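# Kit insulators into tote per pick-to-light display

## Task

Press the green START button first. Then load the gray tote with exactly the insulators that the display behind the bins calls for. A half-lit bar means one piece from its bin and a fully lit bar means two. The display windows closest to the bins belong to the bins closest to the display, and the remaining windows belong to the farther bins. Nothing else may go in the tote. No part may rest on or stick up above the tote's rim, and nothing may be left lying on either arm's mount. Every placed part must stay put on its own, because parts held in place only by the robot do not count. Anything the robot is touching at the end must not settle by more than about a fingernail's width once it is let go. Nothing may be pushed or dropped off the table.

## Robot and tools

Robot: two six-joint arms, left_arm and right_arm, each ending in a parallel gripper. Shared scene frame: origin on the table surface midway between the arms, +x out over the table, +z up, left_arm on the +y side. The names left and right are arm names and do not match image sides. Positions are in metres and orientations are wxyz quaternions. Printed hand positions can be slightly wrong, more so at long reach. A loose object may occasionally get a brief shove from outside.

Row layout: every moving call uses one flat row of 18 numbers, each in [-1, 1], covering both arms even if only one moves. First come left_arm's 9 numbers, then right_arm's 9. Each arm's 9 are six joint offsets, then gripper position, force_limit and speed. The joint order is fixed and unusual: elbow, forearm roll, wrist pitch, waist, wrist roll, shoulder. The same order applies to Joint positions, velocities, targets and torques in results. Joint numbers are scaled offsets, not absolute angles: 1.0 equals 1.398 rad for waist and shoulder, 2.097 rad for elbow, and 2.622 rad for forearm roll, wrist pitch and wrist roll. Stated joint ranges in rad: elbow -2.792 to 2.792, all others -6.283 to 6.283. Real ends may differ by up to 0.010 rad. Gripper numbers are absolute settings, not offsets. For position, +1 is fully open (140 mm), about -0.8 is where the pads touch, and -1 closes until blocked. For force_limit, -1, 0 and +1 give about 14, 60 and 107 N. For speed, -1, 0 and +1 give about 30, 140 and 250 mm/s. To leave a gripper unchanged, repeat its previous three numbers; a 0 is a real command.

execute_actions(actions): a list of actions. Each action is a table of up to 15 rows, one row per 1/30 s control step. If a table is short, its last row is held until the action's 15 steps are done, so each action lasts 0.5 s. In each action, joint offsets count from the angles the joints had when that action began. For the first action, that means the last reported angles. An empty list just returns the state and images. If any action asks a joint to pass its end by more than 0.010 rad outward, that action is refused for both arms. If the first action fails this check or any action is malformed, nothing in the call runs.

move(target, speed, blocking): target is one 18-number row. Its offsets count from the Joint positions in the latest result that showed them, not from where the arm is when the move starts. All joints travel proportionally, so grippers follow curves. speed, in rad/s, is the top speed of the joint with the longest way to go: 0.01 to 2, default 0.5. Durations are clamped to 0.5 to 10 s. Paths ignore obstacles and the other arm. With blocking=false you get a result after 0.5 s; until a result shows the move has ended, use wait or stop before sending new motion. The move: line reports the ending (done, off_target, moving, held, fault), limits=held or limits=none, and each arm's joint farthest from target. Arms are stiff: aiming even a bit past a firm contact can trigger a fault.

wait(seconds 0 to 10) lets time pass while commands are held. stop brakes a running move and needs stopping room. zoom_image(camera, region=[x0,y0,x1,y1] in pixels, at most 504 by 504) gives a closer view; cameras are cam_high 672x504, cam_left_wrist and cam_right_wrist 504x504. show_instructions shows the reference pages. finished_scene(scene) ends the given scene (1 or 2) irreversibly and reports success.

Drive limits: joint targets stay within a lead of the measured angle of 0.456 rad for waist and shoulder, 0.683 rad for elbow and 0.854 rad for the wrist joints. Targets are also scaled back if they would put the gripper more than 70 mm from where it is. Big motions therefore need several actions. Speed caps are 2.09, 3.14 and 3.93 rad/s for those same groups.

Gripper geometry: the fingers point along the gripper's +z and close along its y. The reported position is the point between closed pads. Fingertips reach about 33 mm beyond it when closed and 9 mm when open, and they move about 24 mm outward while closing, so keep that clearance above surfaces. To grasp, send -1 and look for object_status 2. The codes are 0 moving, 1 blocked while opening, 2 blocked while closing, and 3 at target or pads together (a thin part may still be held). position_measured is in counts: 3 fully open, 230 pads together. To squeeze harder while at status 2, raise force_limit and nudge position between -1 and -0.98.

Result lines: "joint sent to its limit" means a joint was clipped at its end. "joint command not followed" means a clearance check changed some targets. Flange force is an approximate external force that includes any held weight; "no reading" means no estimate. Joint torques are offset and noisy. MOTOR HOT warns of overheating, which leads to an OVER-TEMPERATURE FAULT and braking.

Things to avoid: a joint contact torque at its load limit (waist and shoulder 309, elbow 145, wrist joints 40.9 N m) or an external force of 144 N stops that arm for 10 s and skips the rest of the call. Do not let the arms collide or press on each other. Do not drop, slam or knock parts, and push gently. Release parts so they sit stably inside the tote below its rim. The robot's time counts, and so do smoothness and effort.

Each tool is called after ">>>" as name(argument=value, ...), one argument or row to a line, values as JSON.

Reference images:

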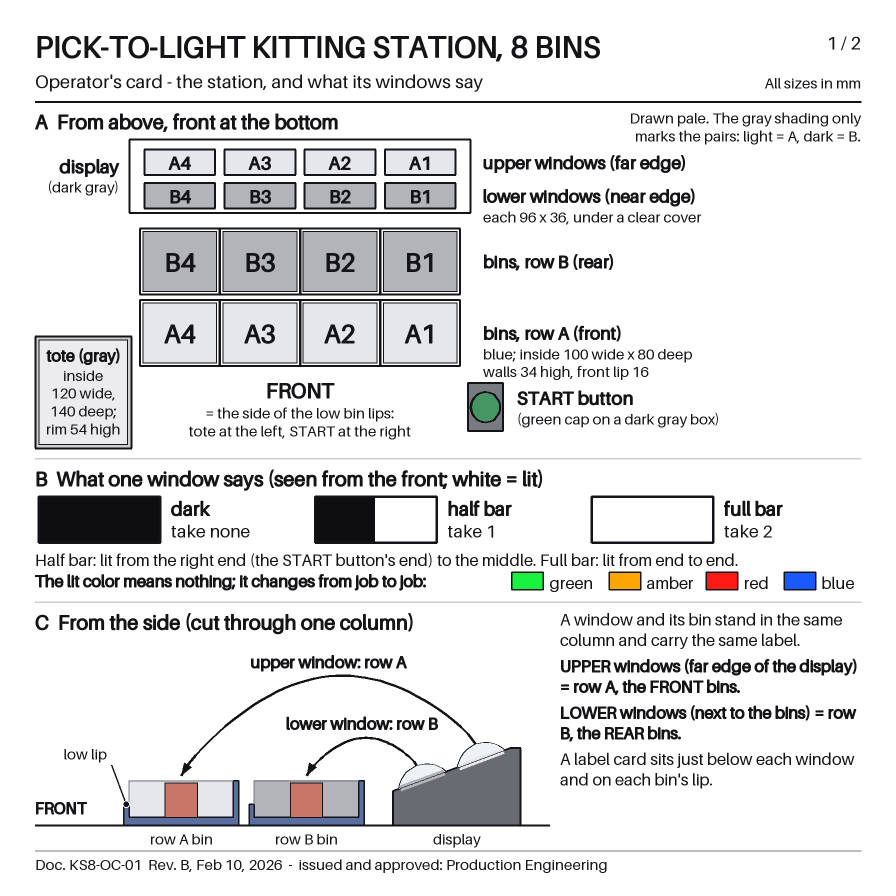

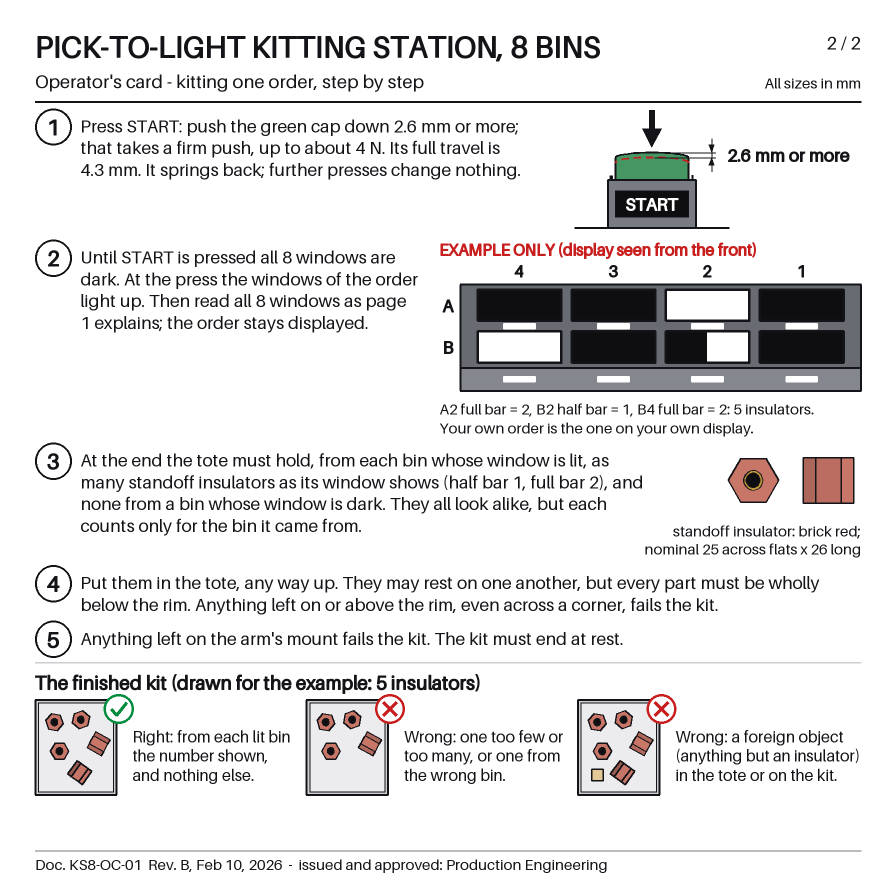

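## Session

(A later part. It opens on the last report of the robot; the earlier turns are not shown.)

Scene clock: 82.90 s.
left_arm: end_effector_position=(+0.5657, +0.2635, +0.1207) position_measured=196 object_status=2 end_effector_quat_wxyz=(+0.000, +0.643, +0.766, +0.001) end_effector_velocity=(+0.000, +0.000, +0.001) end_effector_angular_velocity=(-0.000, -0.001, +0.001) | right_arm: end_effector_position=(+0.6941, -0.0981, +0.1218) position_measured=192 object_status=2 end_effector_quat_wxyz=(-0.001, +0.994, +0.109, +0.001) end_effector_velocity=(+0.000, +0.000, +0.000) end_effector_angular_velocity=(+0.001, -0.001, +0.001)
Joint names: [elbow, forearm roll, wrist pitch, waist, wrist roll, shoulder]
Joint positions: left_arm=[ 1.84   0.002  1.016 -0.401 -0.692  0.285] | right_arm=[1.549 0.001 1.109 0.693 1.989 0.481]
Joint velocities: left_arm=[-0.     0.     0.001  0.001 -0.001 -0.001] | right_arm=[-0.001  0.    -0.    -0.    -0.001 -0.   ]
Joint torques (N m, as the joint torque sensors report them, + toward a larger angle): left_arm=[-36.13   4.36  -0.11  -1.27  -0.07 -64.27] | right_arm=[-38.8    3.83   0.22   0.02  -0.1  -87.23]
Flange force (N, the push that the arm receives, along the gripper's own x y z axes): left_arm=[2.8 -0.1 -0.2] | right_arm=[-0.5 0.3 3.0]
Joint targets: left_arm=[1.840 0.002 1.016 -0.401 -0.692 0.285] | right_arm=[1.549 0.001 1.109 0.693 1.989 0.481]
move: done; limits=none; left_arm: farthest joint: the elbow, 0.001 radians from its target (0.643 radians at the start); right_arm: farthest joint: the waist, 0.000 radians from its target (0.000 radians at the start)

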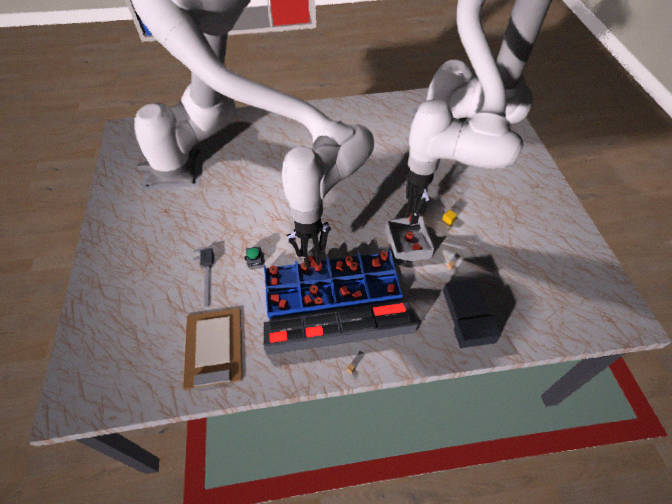

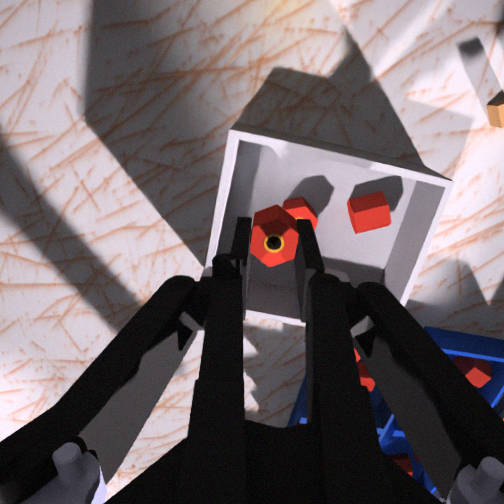

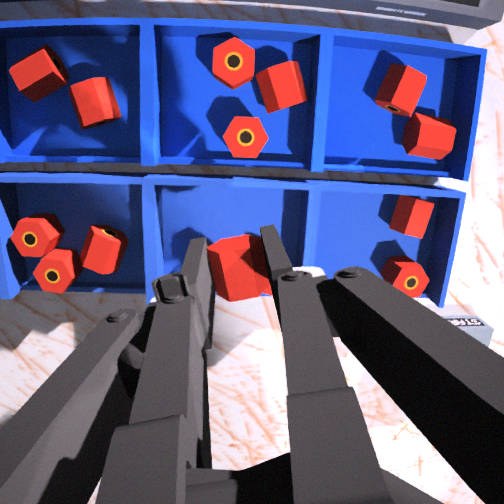

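>>> move(
  target=[-0.019,0,0,-0.024,0,0.0286,-1,0,0,0,0,0,0,0,0,-1,0,0],
  speed=0.2,
)

>>> move(
  target=[0.023,0,-0.039,0,0,0.0386,-1,0,0,0,0,0,0,0,0,-1,0,0],
  speed=0.15,
)

>>> move(
  target=[0,0,0,0,0,0,-0.41,0,0,0,0,0,0,0,0,-1,0,0],
)

>>> move(
  target=[-0.023,0,0.039,0,0,-0.0386,-0.41,0,0,0,0,0,0,0,0,-1,0,0],
  speed=0.3,
)

>>> move(
  target=[0,0,0,0.45,0,0,-0.41,0,0,-0.26,0,0.0862,0.2296,0,0.2296,-1,0,0],
  speed=0.7,
)

Scene clock: 84.17 s.
left_arm: end_effector_position=(+0.5757, +0.2318, +0.1132) position_measured=196 object_status=2 end_effector_quat_wxyz=(+0.000, +0.656, +0.755, +0.001) end_effector_velocity=(-0.000, -0.000, -0.000) end_effector_angular_velocity=(+0.000, +0.001, +0.000) | right_arm: end_effector_position=(+0.6941, -0.0981, +0.1218) position_measured=192 object_status=2 end_effector_quat_wxyz=(-0.001, +0.994, +0.109, +0.001) end_effector_velocity=(+0.000, +0.000, +0.000) end_effector_angular_velocity=(+0.000, +0.000, +0.001)
Joint names: [elbow, forearm roll, wrist pitch, waist, wrist roll, shoulder]
Joint positions: left_arm=[ 1.8    0.002  1.016 -0.434 -0.692  0.325] | right_arm=[1.549 0.001 1.109 0.693 1.989 0.481]
Joint velocities: left_arm=[-0. -0.  0. -0. -0.  0.] | right_arm=[-0.     0.     0.    -0.    -0.002  0.   ]
Joint torques (N m, as the joint torque sensors report them, + toward a larger angle): left_arm=[-35.58   4.26   0.01   0.18  -0.28 -70.44] | right_arm=[-38.41   4.01   0.41   0.14   0.14 -87.29]
Flange force (N, the push that the arm receives, along the gripper's own x y z axes): left_arm=[-1.0 2.1 1.8] | right_arm=[0.3 0.3 3.1]
Joint targets: left_arm=[1.800 0.002 1.016 -0.434 -0.692 0.325] | right_arm=[1.549 0.001 1.109 0.693 1.989 0.481]
move: done; limits=none; left_arm: farthest joint: the waist, 0.000 radians from its target (0.034 radians at the start); right_arm: farthest joint: the waist, 0.000 radians from its target (0.000 radians at the start)

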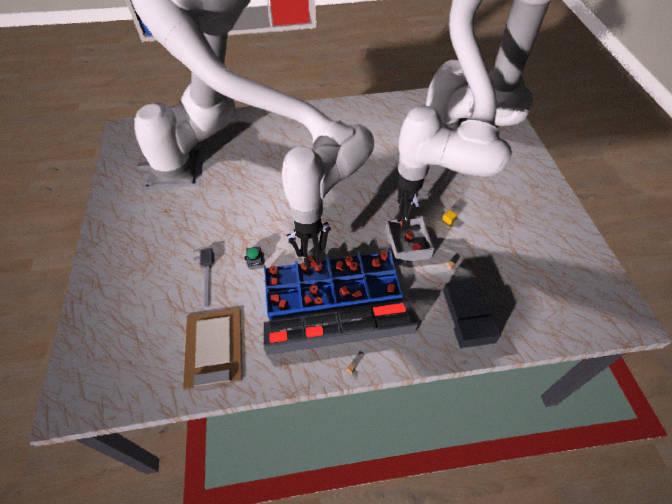

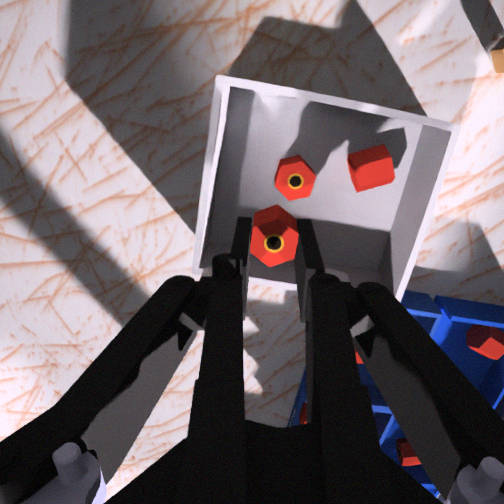

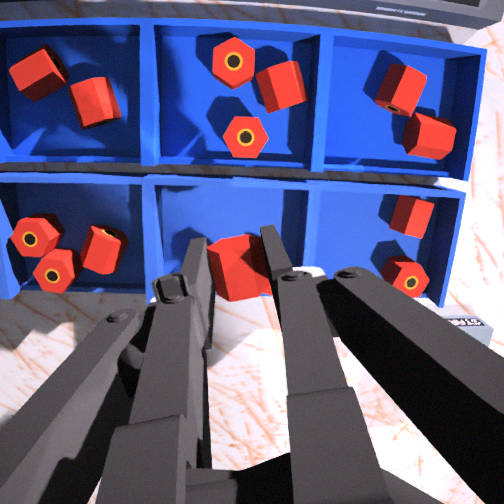

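Scene clock: 85.20 s.
left_arm: end_effector_position=(+0.5747, +0.2323, +0.0547) position_measured=197 object_status=2 end_effector_quat_wxyz=(+0.000, +0.656, +0.755, +0.001) end_effector_velocity=(-0.000, +0.000, -0.001) end_effector_angular_velocity=(+0.000, +0.000, -0.001) | right_arm: end_effector_position=(+0.6941, -0.0981, +0.1218) position_measured=192 object_status=2 end_effector_quat_wxyz=(-0.001, +0.994, +0.109, +0.001) end_effector_velocity=(-0.001, +0.000, +0.000) end_effector_angular_velocity=(+0.001, +0.002, -0.001)
Joint names: [elbow, forearm roll, wrist pitch, waist, wrist roll, shoulder]
Joint positions: left_arm=[ 1.848  0.002  0.913 -0.434 -0.692  0.379] | right_arm=[1.549 0.001 1.109 0.693 1.989 0.481]
Joint velocities: left_arm=[ 0.001  0.    -0.001  0.     0.001  0.001] | right_arm=[ 0.     0.002  0.001 -0.     0.    -0.   ]
Joint torques (N m, as the joint torque sensors report them, + toward a larger angle): left_arm=[-32.9    4.14  -0.29  -0.04  -0.2  -70.43] | right_arm=[-38.55   3.8    0.13   0.02   0.25 -86.4 ]
Flange force (N, the push that the arm receives, along the gripper's own x y z axes): left_arm=[0.5 -0.3 -1.1] | right_arm=[-0.9 0.9 2.0]
Joint targets: left_arm=[1.848 0.002 0.913 -0.434 -0.692 0.379] | right_arm=[1.549 0.001 1.109 0.693 1.989 0.481]
move: done; limits=none; left_arm: farthest joint: the waist, 0.000 radians from its target (0.000 radians at the start); right_arm: farthest joint: the waist, 0.000 radians from its target (0.000 radians at the start)

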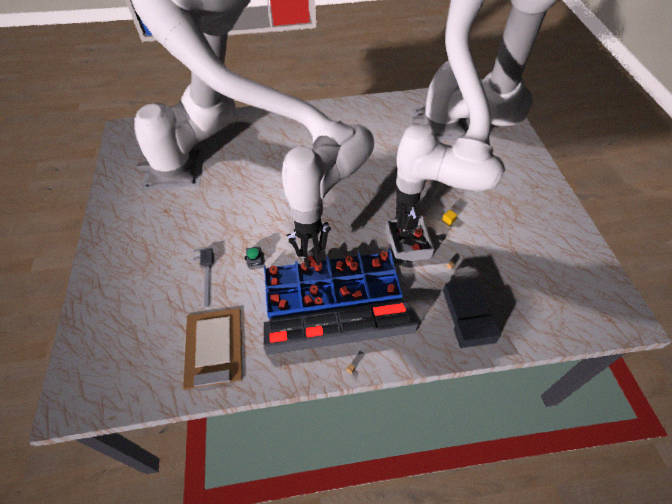

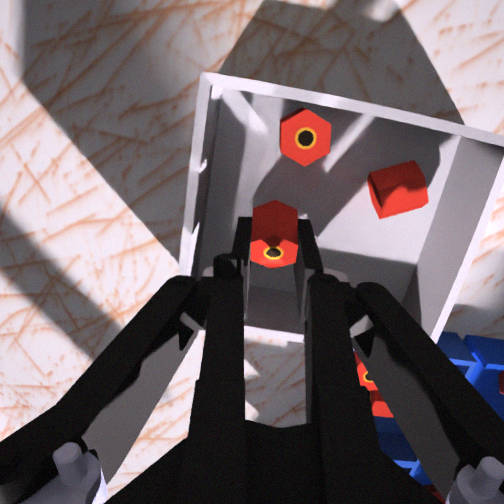

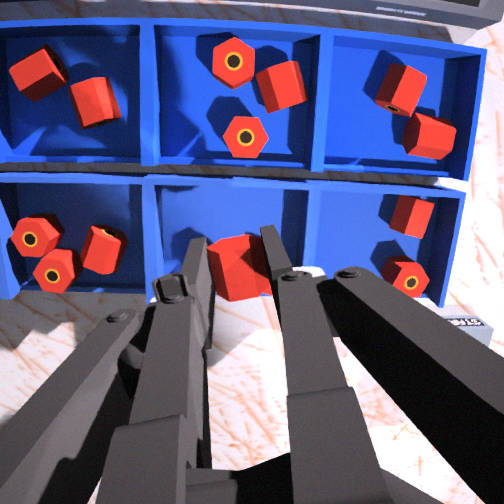

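Scene clock: 85.70 s.
left_arm: end_effector_position=(+0.5747, +0.2323, +0.0547) position_measured=181 object_status=3 end_effector_quat_wxyz=(+0.000, +0.656, +0.755, +0.001) end_effector_velocity=(-0.000, -0.000, +0.000) end_effector_angular_velocity=(-0.000, -0.001, -0.000) | right_arm: end_effector_position=(+0.6941, -0.0981, +0.1218) position_measured=192 object_status=2 end_effector_quat_wxyz=(-0.001, +0.994, +0.109, +0.001) end_effector_velocity=(+0.000, -0.000, -0.000) end_effector_angular_velocity=(-0.001, -0.000, -0.000)
Joint names: [elbow, forearm roll, wrist pitch, waist, wrist roll, shoulder]
Joint positions: left_arm=[ 1.848  0.002  0.913 -0.434 -0.692  0.379] | right_arm=[1.549 0.001 1.109 0.693 1.989 0.481]
Joint velocities: left_arm=[-0.    -0.    -0.    -0.001 -0.001 -0.001] | right_arm=[ 0.    -0.001  0.    -0.     0.001 -0.   ]
Joint torques (N m, as the joint torque sensors report them, + toward a larger angle): left_arm=[-32.39   3.99   0.     0.39  -0.24 -70.45] | right_arm=[-39.4    4.07   0.08   0.92   0.48 -85.96]
Flange force (N, the push that the arm receives, along the gripper's own x y z axes): left_arm=[-0.4 -0.1 -1.4] | right_arm=[-2.6 3.3 2.5]
Joint targets: left_arm=[1.848 0.002 0.913 -0.434 -0.692 0.379] | right_arm=[1.549 0.001 1.109 0.693 1.989 0.481]
move: done; limits=none; left_arm: farthest joint: the waist, 0.000 radians from its target (0.000 radians at the start); right_arm: farthest joint: the waist, 0.000 radians from its target (0.000 radians at the start)

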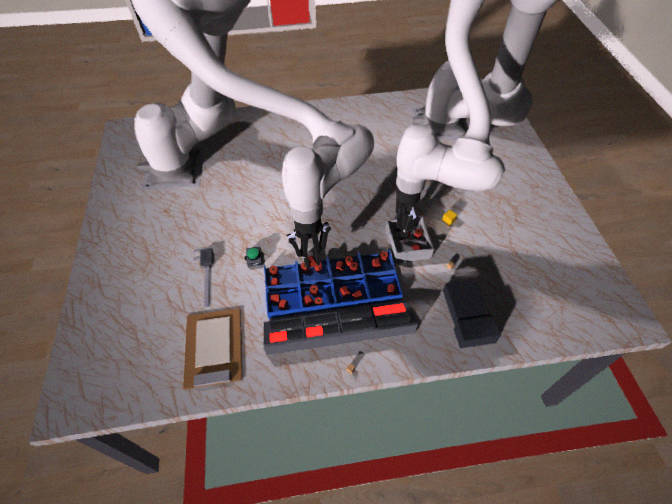

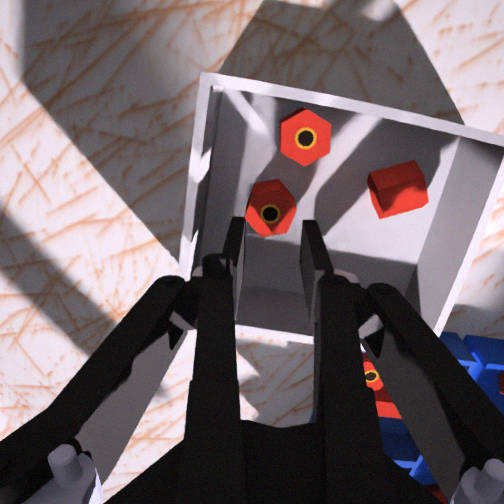

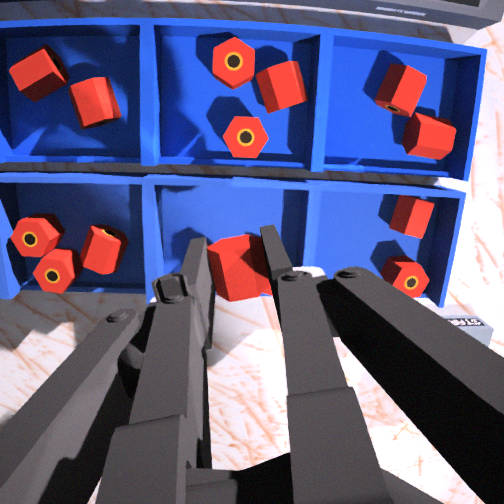

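Scene clock: 86.50 s.
left_arm: end_effector_position=(+0.5756, +0.2318, +0.1131) position_measured=181 object_status=3 end_effector_quat_wxyz=(+0.000, +0.656, +0.755, +0.001) end_effector_velocity=(-0.000, -0.000, +0.001) end_effector_angular_velocity=(-0.000, -0.000, -0.001) | right_arm: end_effector_position=(+0.6941, -0.0981, +0.1218) position_measured=192 object_status=2 end_effector_quat_wxyz=(-0.001, +0.994, +0.109, +0.001) end_effector_velocity=(-0.000, -0.000, +0.000) end_effector_angular_velocity=(-0.001, +0.000, +0.001)
Joint names: [elbow, forearm roll, wrist pitch, waist, wrist roll, shoulder]
Joint positions: left_arm=[ 1.8    0.002  1.016 -0.434 -0.692  0.325] | right_arm=[1.549 0.001 1.109 0.693 1.989 0.481]
Joint velocities: left_arm=[-0.001  0.     0.001 -0.001  0.    -0.001] | right_arm=[ 0.    -0.     0.001  0.    -0.001 -0.   ]
Joint torques (N m, as the joint torque sensors report them, + toward a larger angle): left_arm=[-34.32   4.2   -0.09  -0.22  -0.24 -66.85] | right_arm=[-37.75   3.96  -0.02   0.46  -0.16 -86.67]
Flange force (N, the push that the arm receives, along the gripper's own x y z axes): left_arm=[0.6 0.4 -2.7] | right_arm=[1.1 -0.2 1.4]
Joint targets: left_arm=[1.800 0.002 1.016 -0.434 -0.692 0.325] | right_arm=[1.549 0.001 1.109 0.693 1.989 0.481]
move: done; limits=none; left_arm: farthest joint: the waist, 0.000 radians from its target (0.000 radians at the start); right_arm: farthest joint: the waist, 0.000 radians from its target (0.000 radians at the start)

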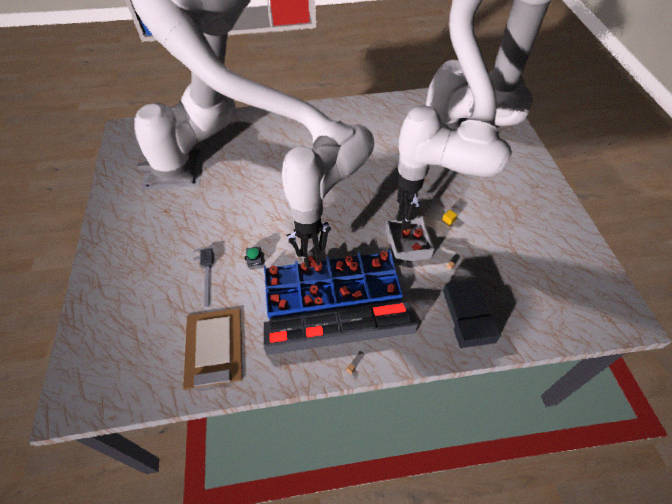

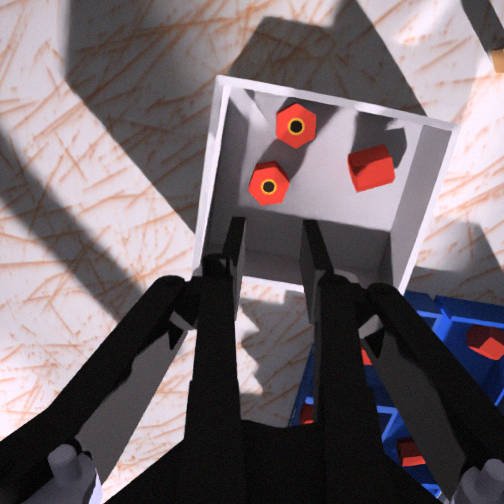

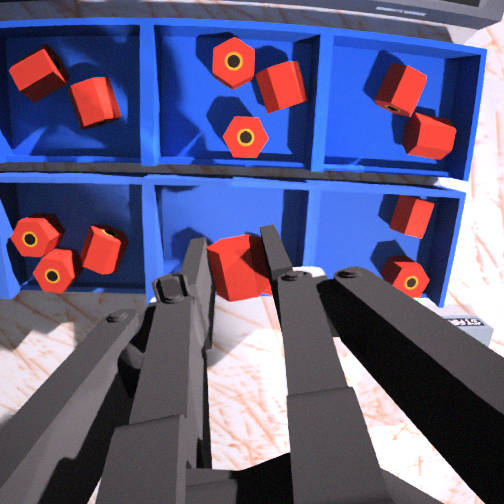

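Scene clock: 87.90 s.
left_arm: end_effector_position=(+0.6523, +0.6421, +0.1131) position_measured=181 object_status=3 end_effector_quat_wxyz=(-0.000, +0.390, +0.921, +0.001) end_effector_velocity=(-0.001, +0.001, -0.001) end_effector_angular_velocity=(-0.000, +0.001, +0.001) | right_arm: end_effector_position=(+0.6218, +0.2344, +0.1209) position_measured=192 object_status=2 end_effector_quat_wxyz=(-0.001, +0.964, +0.266, +0.000) end_effector_velocity=(-0.001, +0.001, -0.000) end_effector_angular_velocity=(-0.001, -0.000, -0.001)
Joint names: [elbow, forearm roll, wrist pitch, waist, wrist roll, shoulder]
Joint positions: left_arm=[ 1.8    0.002  1.016  0.195 -0.692  0.325] | right_arm=[1.003 0.001 1.335 1.014 1.989 0.802]
Joint velocities: left_arm=[ 0.002 -0.    -0.001  0.001  0.001 -0.   ] | right_arm=[-0.    -0.001  0.     0.001  0.002  0.001]
Joint torques (N m, as the joint torque sensors report them, + toward a larger angle): left_arm=[-35.03   4.32  -0.32  -0.06  -0.29 -68.23] | right_arm=[ -41.48    4.05    0.01   -1.43    0.15 -116.65]
Flange force (N, the push that the arm receives, along the gripper's own x y z axes): left_arm=[-0.1 0.7 -1.1] | right_arm=[-0.7 -1.3 1.8]
Joint targets: left_arm=[1.800 0.002 1.016 0.195 -0.692 0.325] | right_arm=[1.003 0.001 1.335 1.014 1.989 0.802]
move: done; limits=none; left_arm: farthest joint: the waist, 0.001 radians from its target (0.630 radians at the start); right_arm: farthest joint: the waist, 0.000 radians from its target (0.321 radians at the start)

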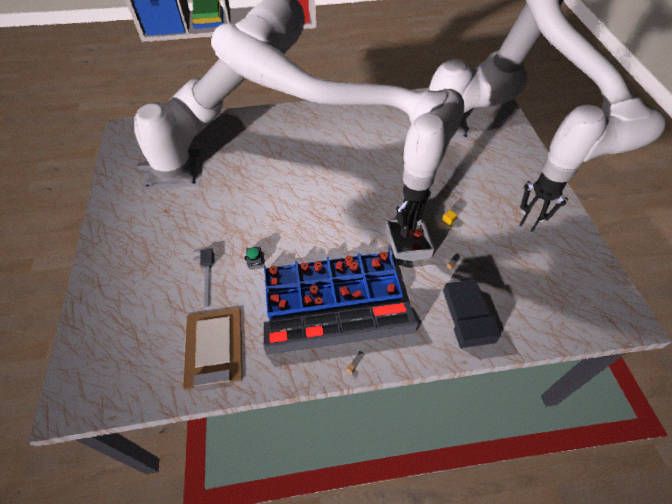

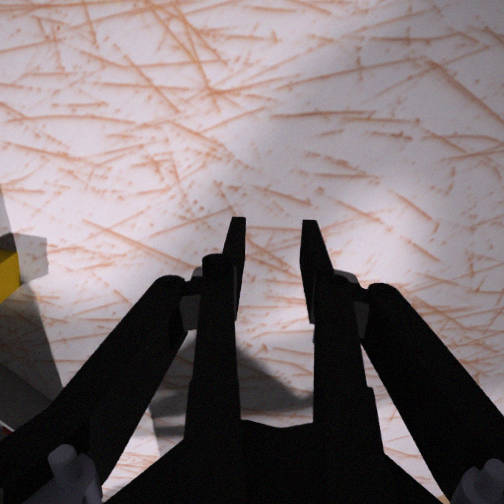

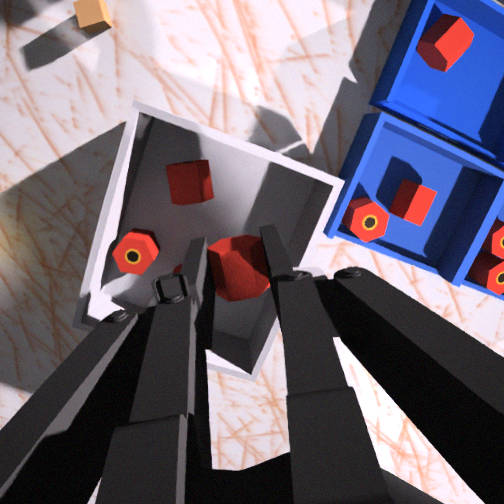

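Looks free; descend.

>>> move(
  target=[0,0,0,0,0,0,-0.41,0,0,0.029,0,-0.0355,0,0,0.023,-1,0,0],
  speed=0.12,
)

>>> move(
  target=[0,0,0,0,0,0,-0.41,0,0,0,0,0,0,0,0,-0.41,0,0],
)

>>> move(
  target=[0,0,0,0,0,0,-0.41,0,0,-0.029,0,0.0355,0,0,-0.023,-0.41,0,0],
  speed=0.3,
)

Scene clock: 89.27 s.
left_arm: end_effector_position=(+0.6523, +0.6421, +0.1131) position_measured=181 object_status=3 end_effector_quat_wxyz=(-0.000, +0.390, +0.921, +0.001) end_effector_velocity=(+0.001, -0.000, +0.000) end_effector_angular_velocity=(+0.000, -0.001, +0.000) | right_arm: end_effector_position=(+0.6213, +0.2338, +0.0564) position_measured=192 object_status=2 end_effector_quat_wxyz=(-0.001, +0.964, +0.266, +0.000) end_effector_velocity=(-0.000, +0.000, -0.000) end_effector_angular_velocity=(-0.000, -0.000, +0.001)
Joint names: [elbow, forearm roll, wrist pitch, waist, wrist roll, shoulder]
Joint positions: left_arm=[ 1.8    0.002  1.016  0.195 -0.692  0.325] | right_arm=[1.064 0.001 1.242 1.014 1.989 0.834]
Joint velocities: left_arm=[-0.001  0.    -0.    -0.    -0.001  0.   ] | right_arm=[ 0.    -0.    -0.001  0.    -0.001  0.   ]
Joint torques (N m, as the joint torque sensors report them, + toward a larger angle): left_arm=[-34.89   4.19  -0.13  -1.27  -0.39 -68.21] | right_arm=[ -39.72    3.83    0.16    2.39    0.07 -118.37]
Flange force (N, the push that the arm receives, along the gripper's own x y z axes): left_arm=[1.2 2.2 -0.8] | right_arm=[3.5 1.0 1.7]
Joint targets: left_arm=[1.800 0.002 1.016 0.195 -0.692 0.325] | right_arm=[1.064 0.001 1.242 1.014 1.989 0.834]
move: done; limits=none; left_arm: farthest joint: the waist, 0.000 radians from its target (0.000 radians at the start); right_arm: farthest joint: the waist, 0.000 radians from its target (0.000 radians at the start)

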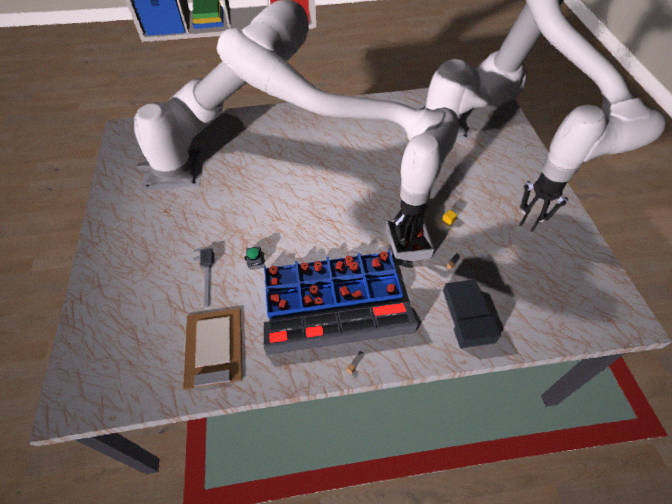

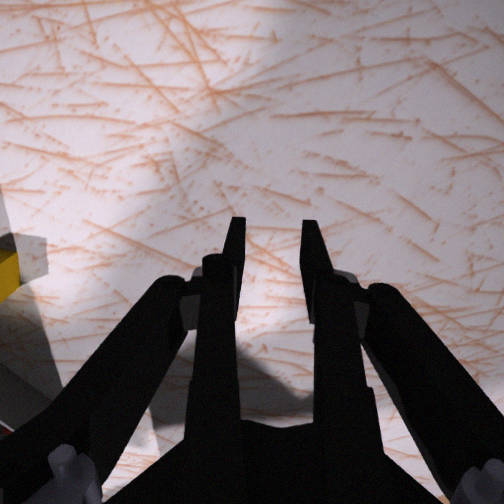

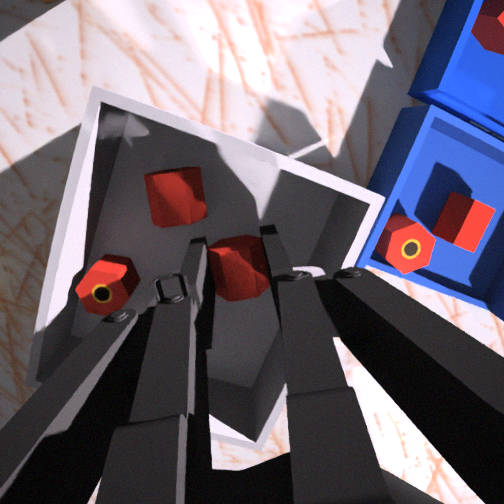

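Scene clock: 89.77 s.
left_arm: end_effector_position=(+0.6523, +0.6421, +0.1131) position_measured=181 object_status=3 end_effector_quat_wxyz=(-0.000, +0.390, +0.921, +0.001) end_effector_velocity=(-0.000, -0.000, -0.000) end_effector_angular_velocity=(-0.000, +0.000, -0.001) | right_arm: end_effector_position=(+0.6213, +0.2338, +0.0564) position_measured=181 object_status=3 end_effector_quat_wxyz=(-0.001, +0.964, +0.266, +0.000) end_effector_velocity=(-0.000, -0.000, -0.000) end_effector_angular_velocity=(-0.000, +0.000, -0.000)
Joint names: [elbow, forearm roll, wrist pitch, waist, wrist roll, shoulder]
Joint positions: left_arm=[ 1.8    0.002  1.016  0.195 -0.692  0.325] | right_arm=[1.064 0.001 1.242 1.014 1.989 0.834]
Joint velocities: left_arm=[ 0. -0. -0. -0.  0. -0.] | right_arm=[ 0.001  0.    -0.     0.     0.    -0.   ]
Joint torques (N m, as the joint torque sensors report them, + toward a larger angle): left_arm=[-34.77   4.28  -0.29  -2.61  -0.22 -68.85] | right_arm=[ -40.73    4.08    0.04   -3.39    0.54 -120.68]
Flange force (N, the push that the arm receives, along the gripper's own x y z axes): left_arm=[2.1 4.1 -0.5] | right_arm=[2.2 -4.2 3.8]
Joint targets: left_arm=[1.800 0.002 1.016 0.195 -0.692 0.325] | right_arm=[1.064 0.001 1.242 1.014 1.989 0.834]
move: done; limits=none; left_arm: farthest joint: the waist, 0.000 radians from its target (0.000 radians at the start); right_arm: farthest joint: the waist, 0.000 radians from its target (0.000 radians at the start)

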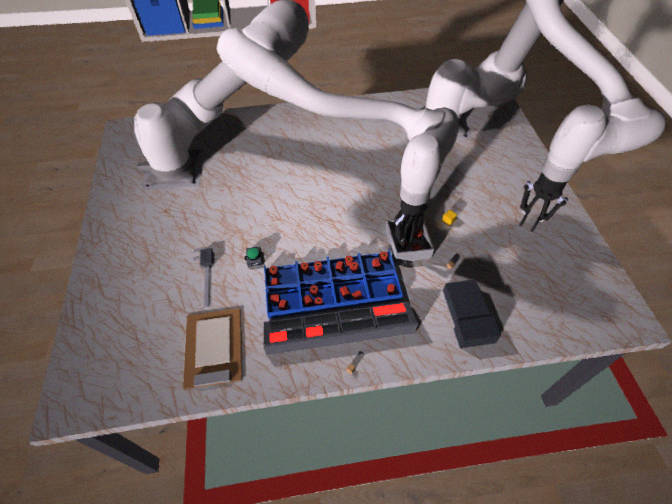

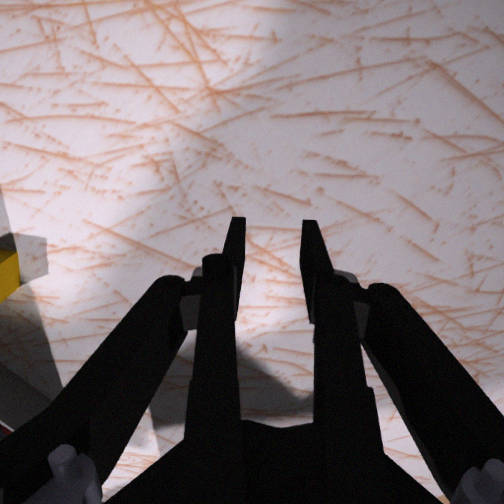

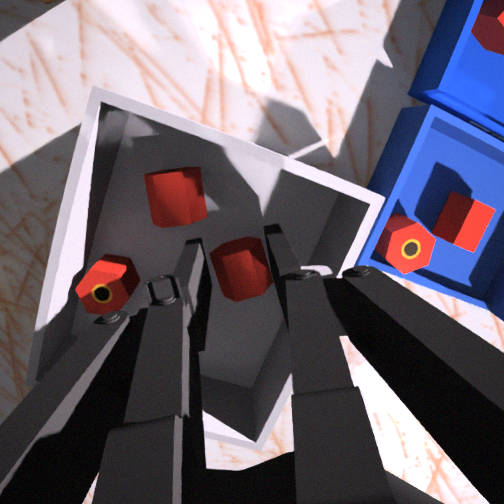

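Scene clock: 90.57 s.
left_arm: end_effector_position=(+0.6523, +0.6421, +0.1131) position_measured=181 object_status=3 end_effector_quat_wxyz=(-0.000, +0.390, +0.921, +0.001) end_effector_velocity=(+0.000, +0.000, +0.000) end_effector_angular_velocity=(+0.000, -0.002, +0.000) | right_arm: end_effector_position=(+0.6218, +0.2344, +0.1208) position_measured=181 object_status=3 end_effector_quat_wxyz=(-0.001, +0.964, +0.266, +0.000) end_effector_velocity=(-0.001, +0.001, +0.001) end_effector_angular_velocity=(+0.002, +0.001, +0.000)
Joint names: [elbow, forearm roll, wrist pitch, waist, wrist roll, shoulder]
Joint positions: left_arm=[ 1.8    0.002  1.016  0.195 -0.692  0.325] | right_arm=[1.003 0.001 1.335 1.014 1.989 0.802]
Joint velocities: left_arm=[-0.     0.    -0.001  0.    -0.    -0.   ] | right_arm=[-0.001  0.002  0.001  0.    -0.001 -0.   ]
Joint torques (N m, as the joint torque sensors report them, + toward a larger angle): left_arm=[-35.36   3.94  -0.26  -0.01  -0.07 -67.02] | right_arm=[ -41.07    4.58    0.2     2.03   -0.24 -116.21]
Flange force (N, the push that the arm receives, along the gripper's own x y z axes): left_arm=[1.3 -1.4 -1.9] | right_arm=[0.9 1.5 1.5]
Joint targets: left_arm=[1.800 0.002 1.016 0.195 -0.692 0.325] | right_arm=[1.003 0.001 1.335 1.014 1.989 0.802]
move: done; limits=none; left_arm: farthest joint: the waist, 0.000 radians from its target (0.000 radians at the start); right_arm: farthest joint: the waist, 0.000 radians from its target (0.000 radians at the start)

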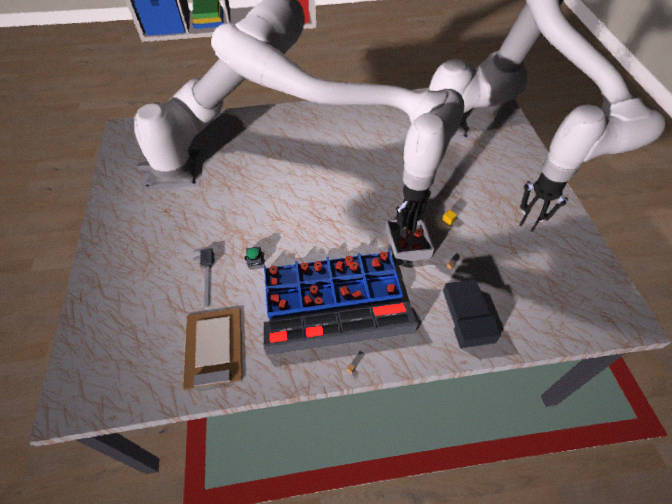

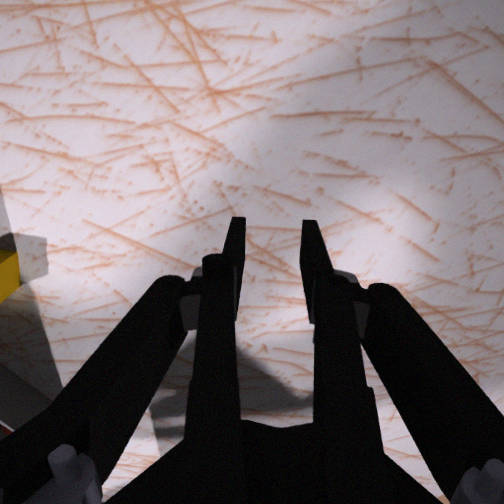

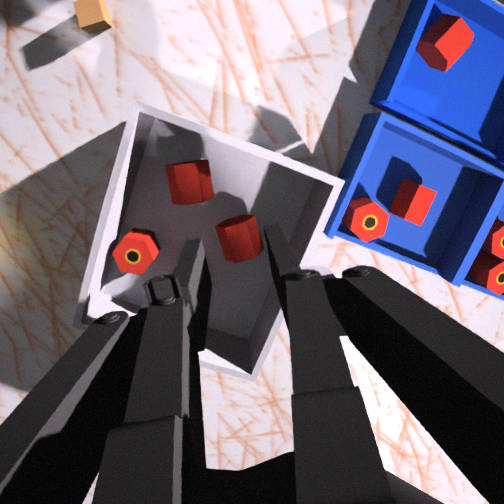

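>>> finished_scene(
  scene=1,
)

The scene is finished: the task was done.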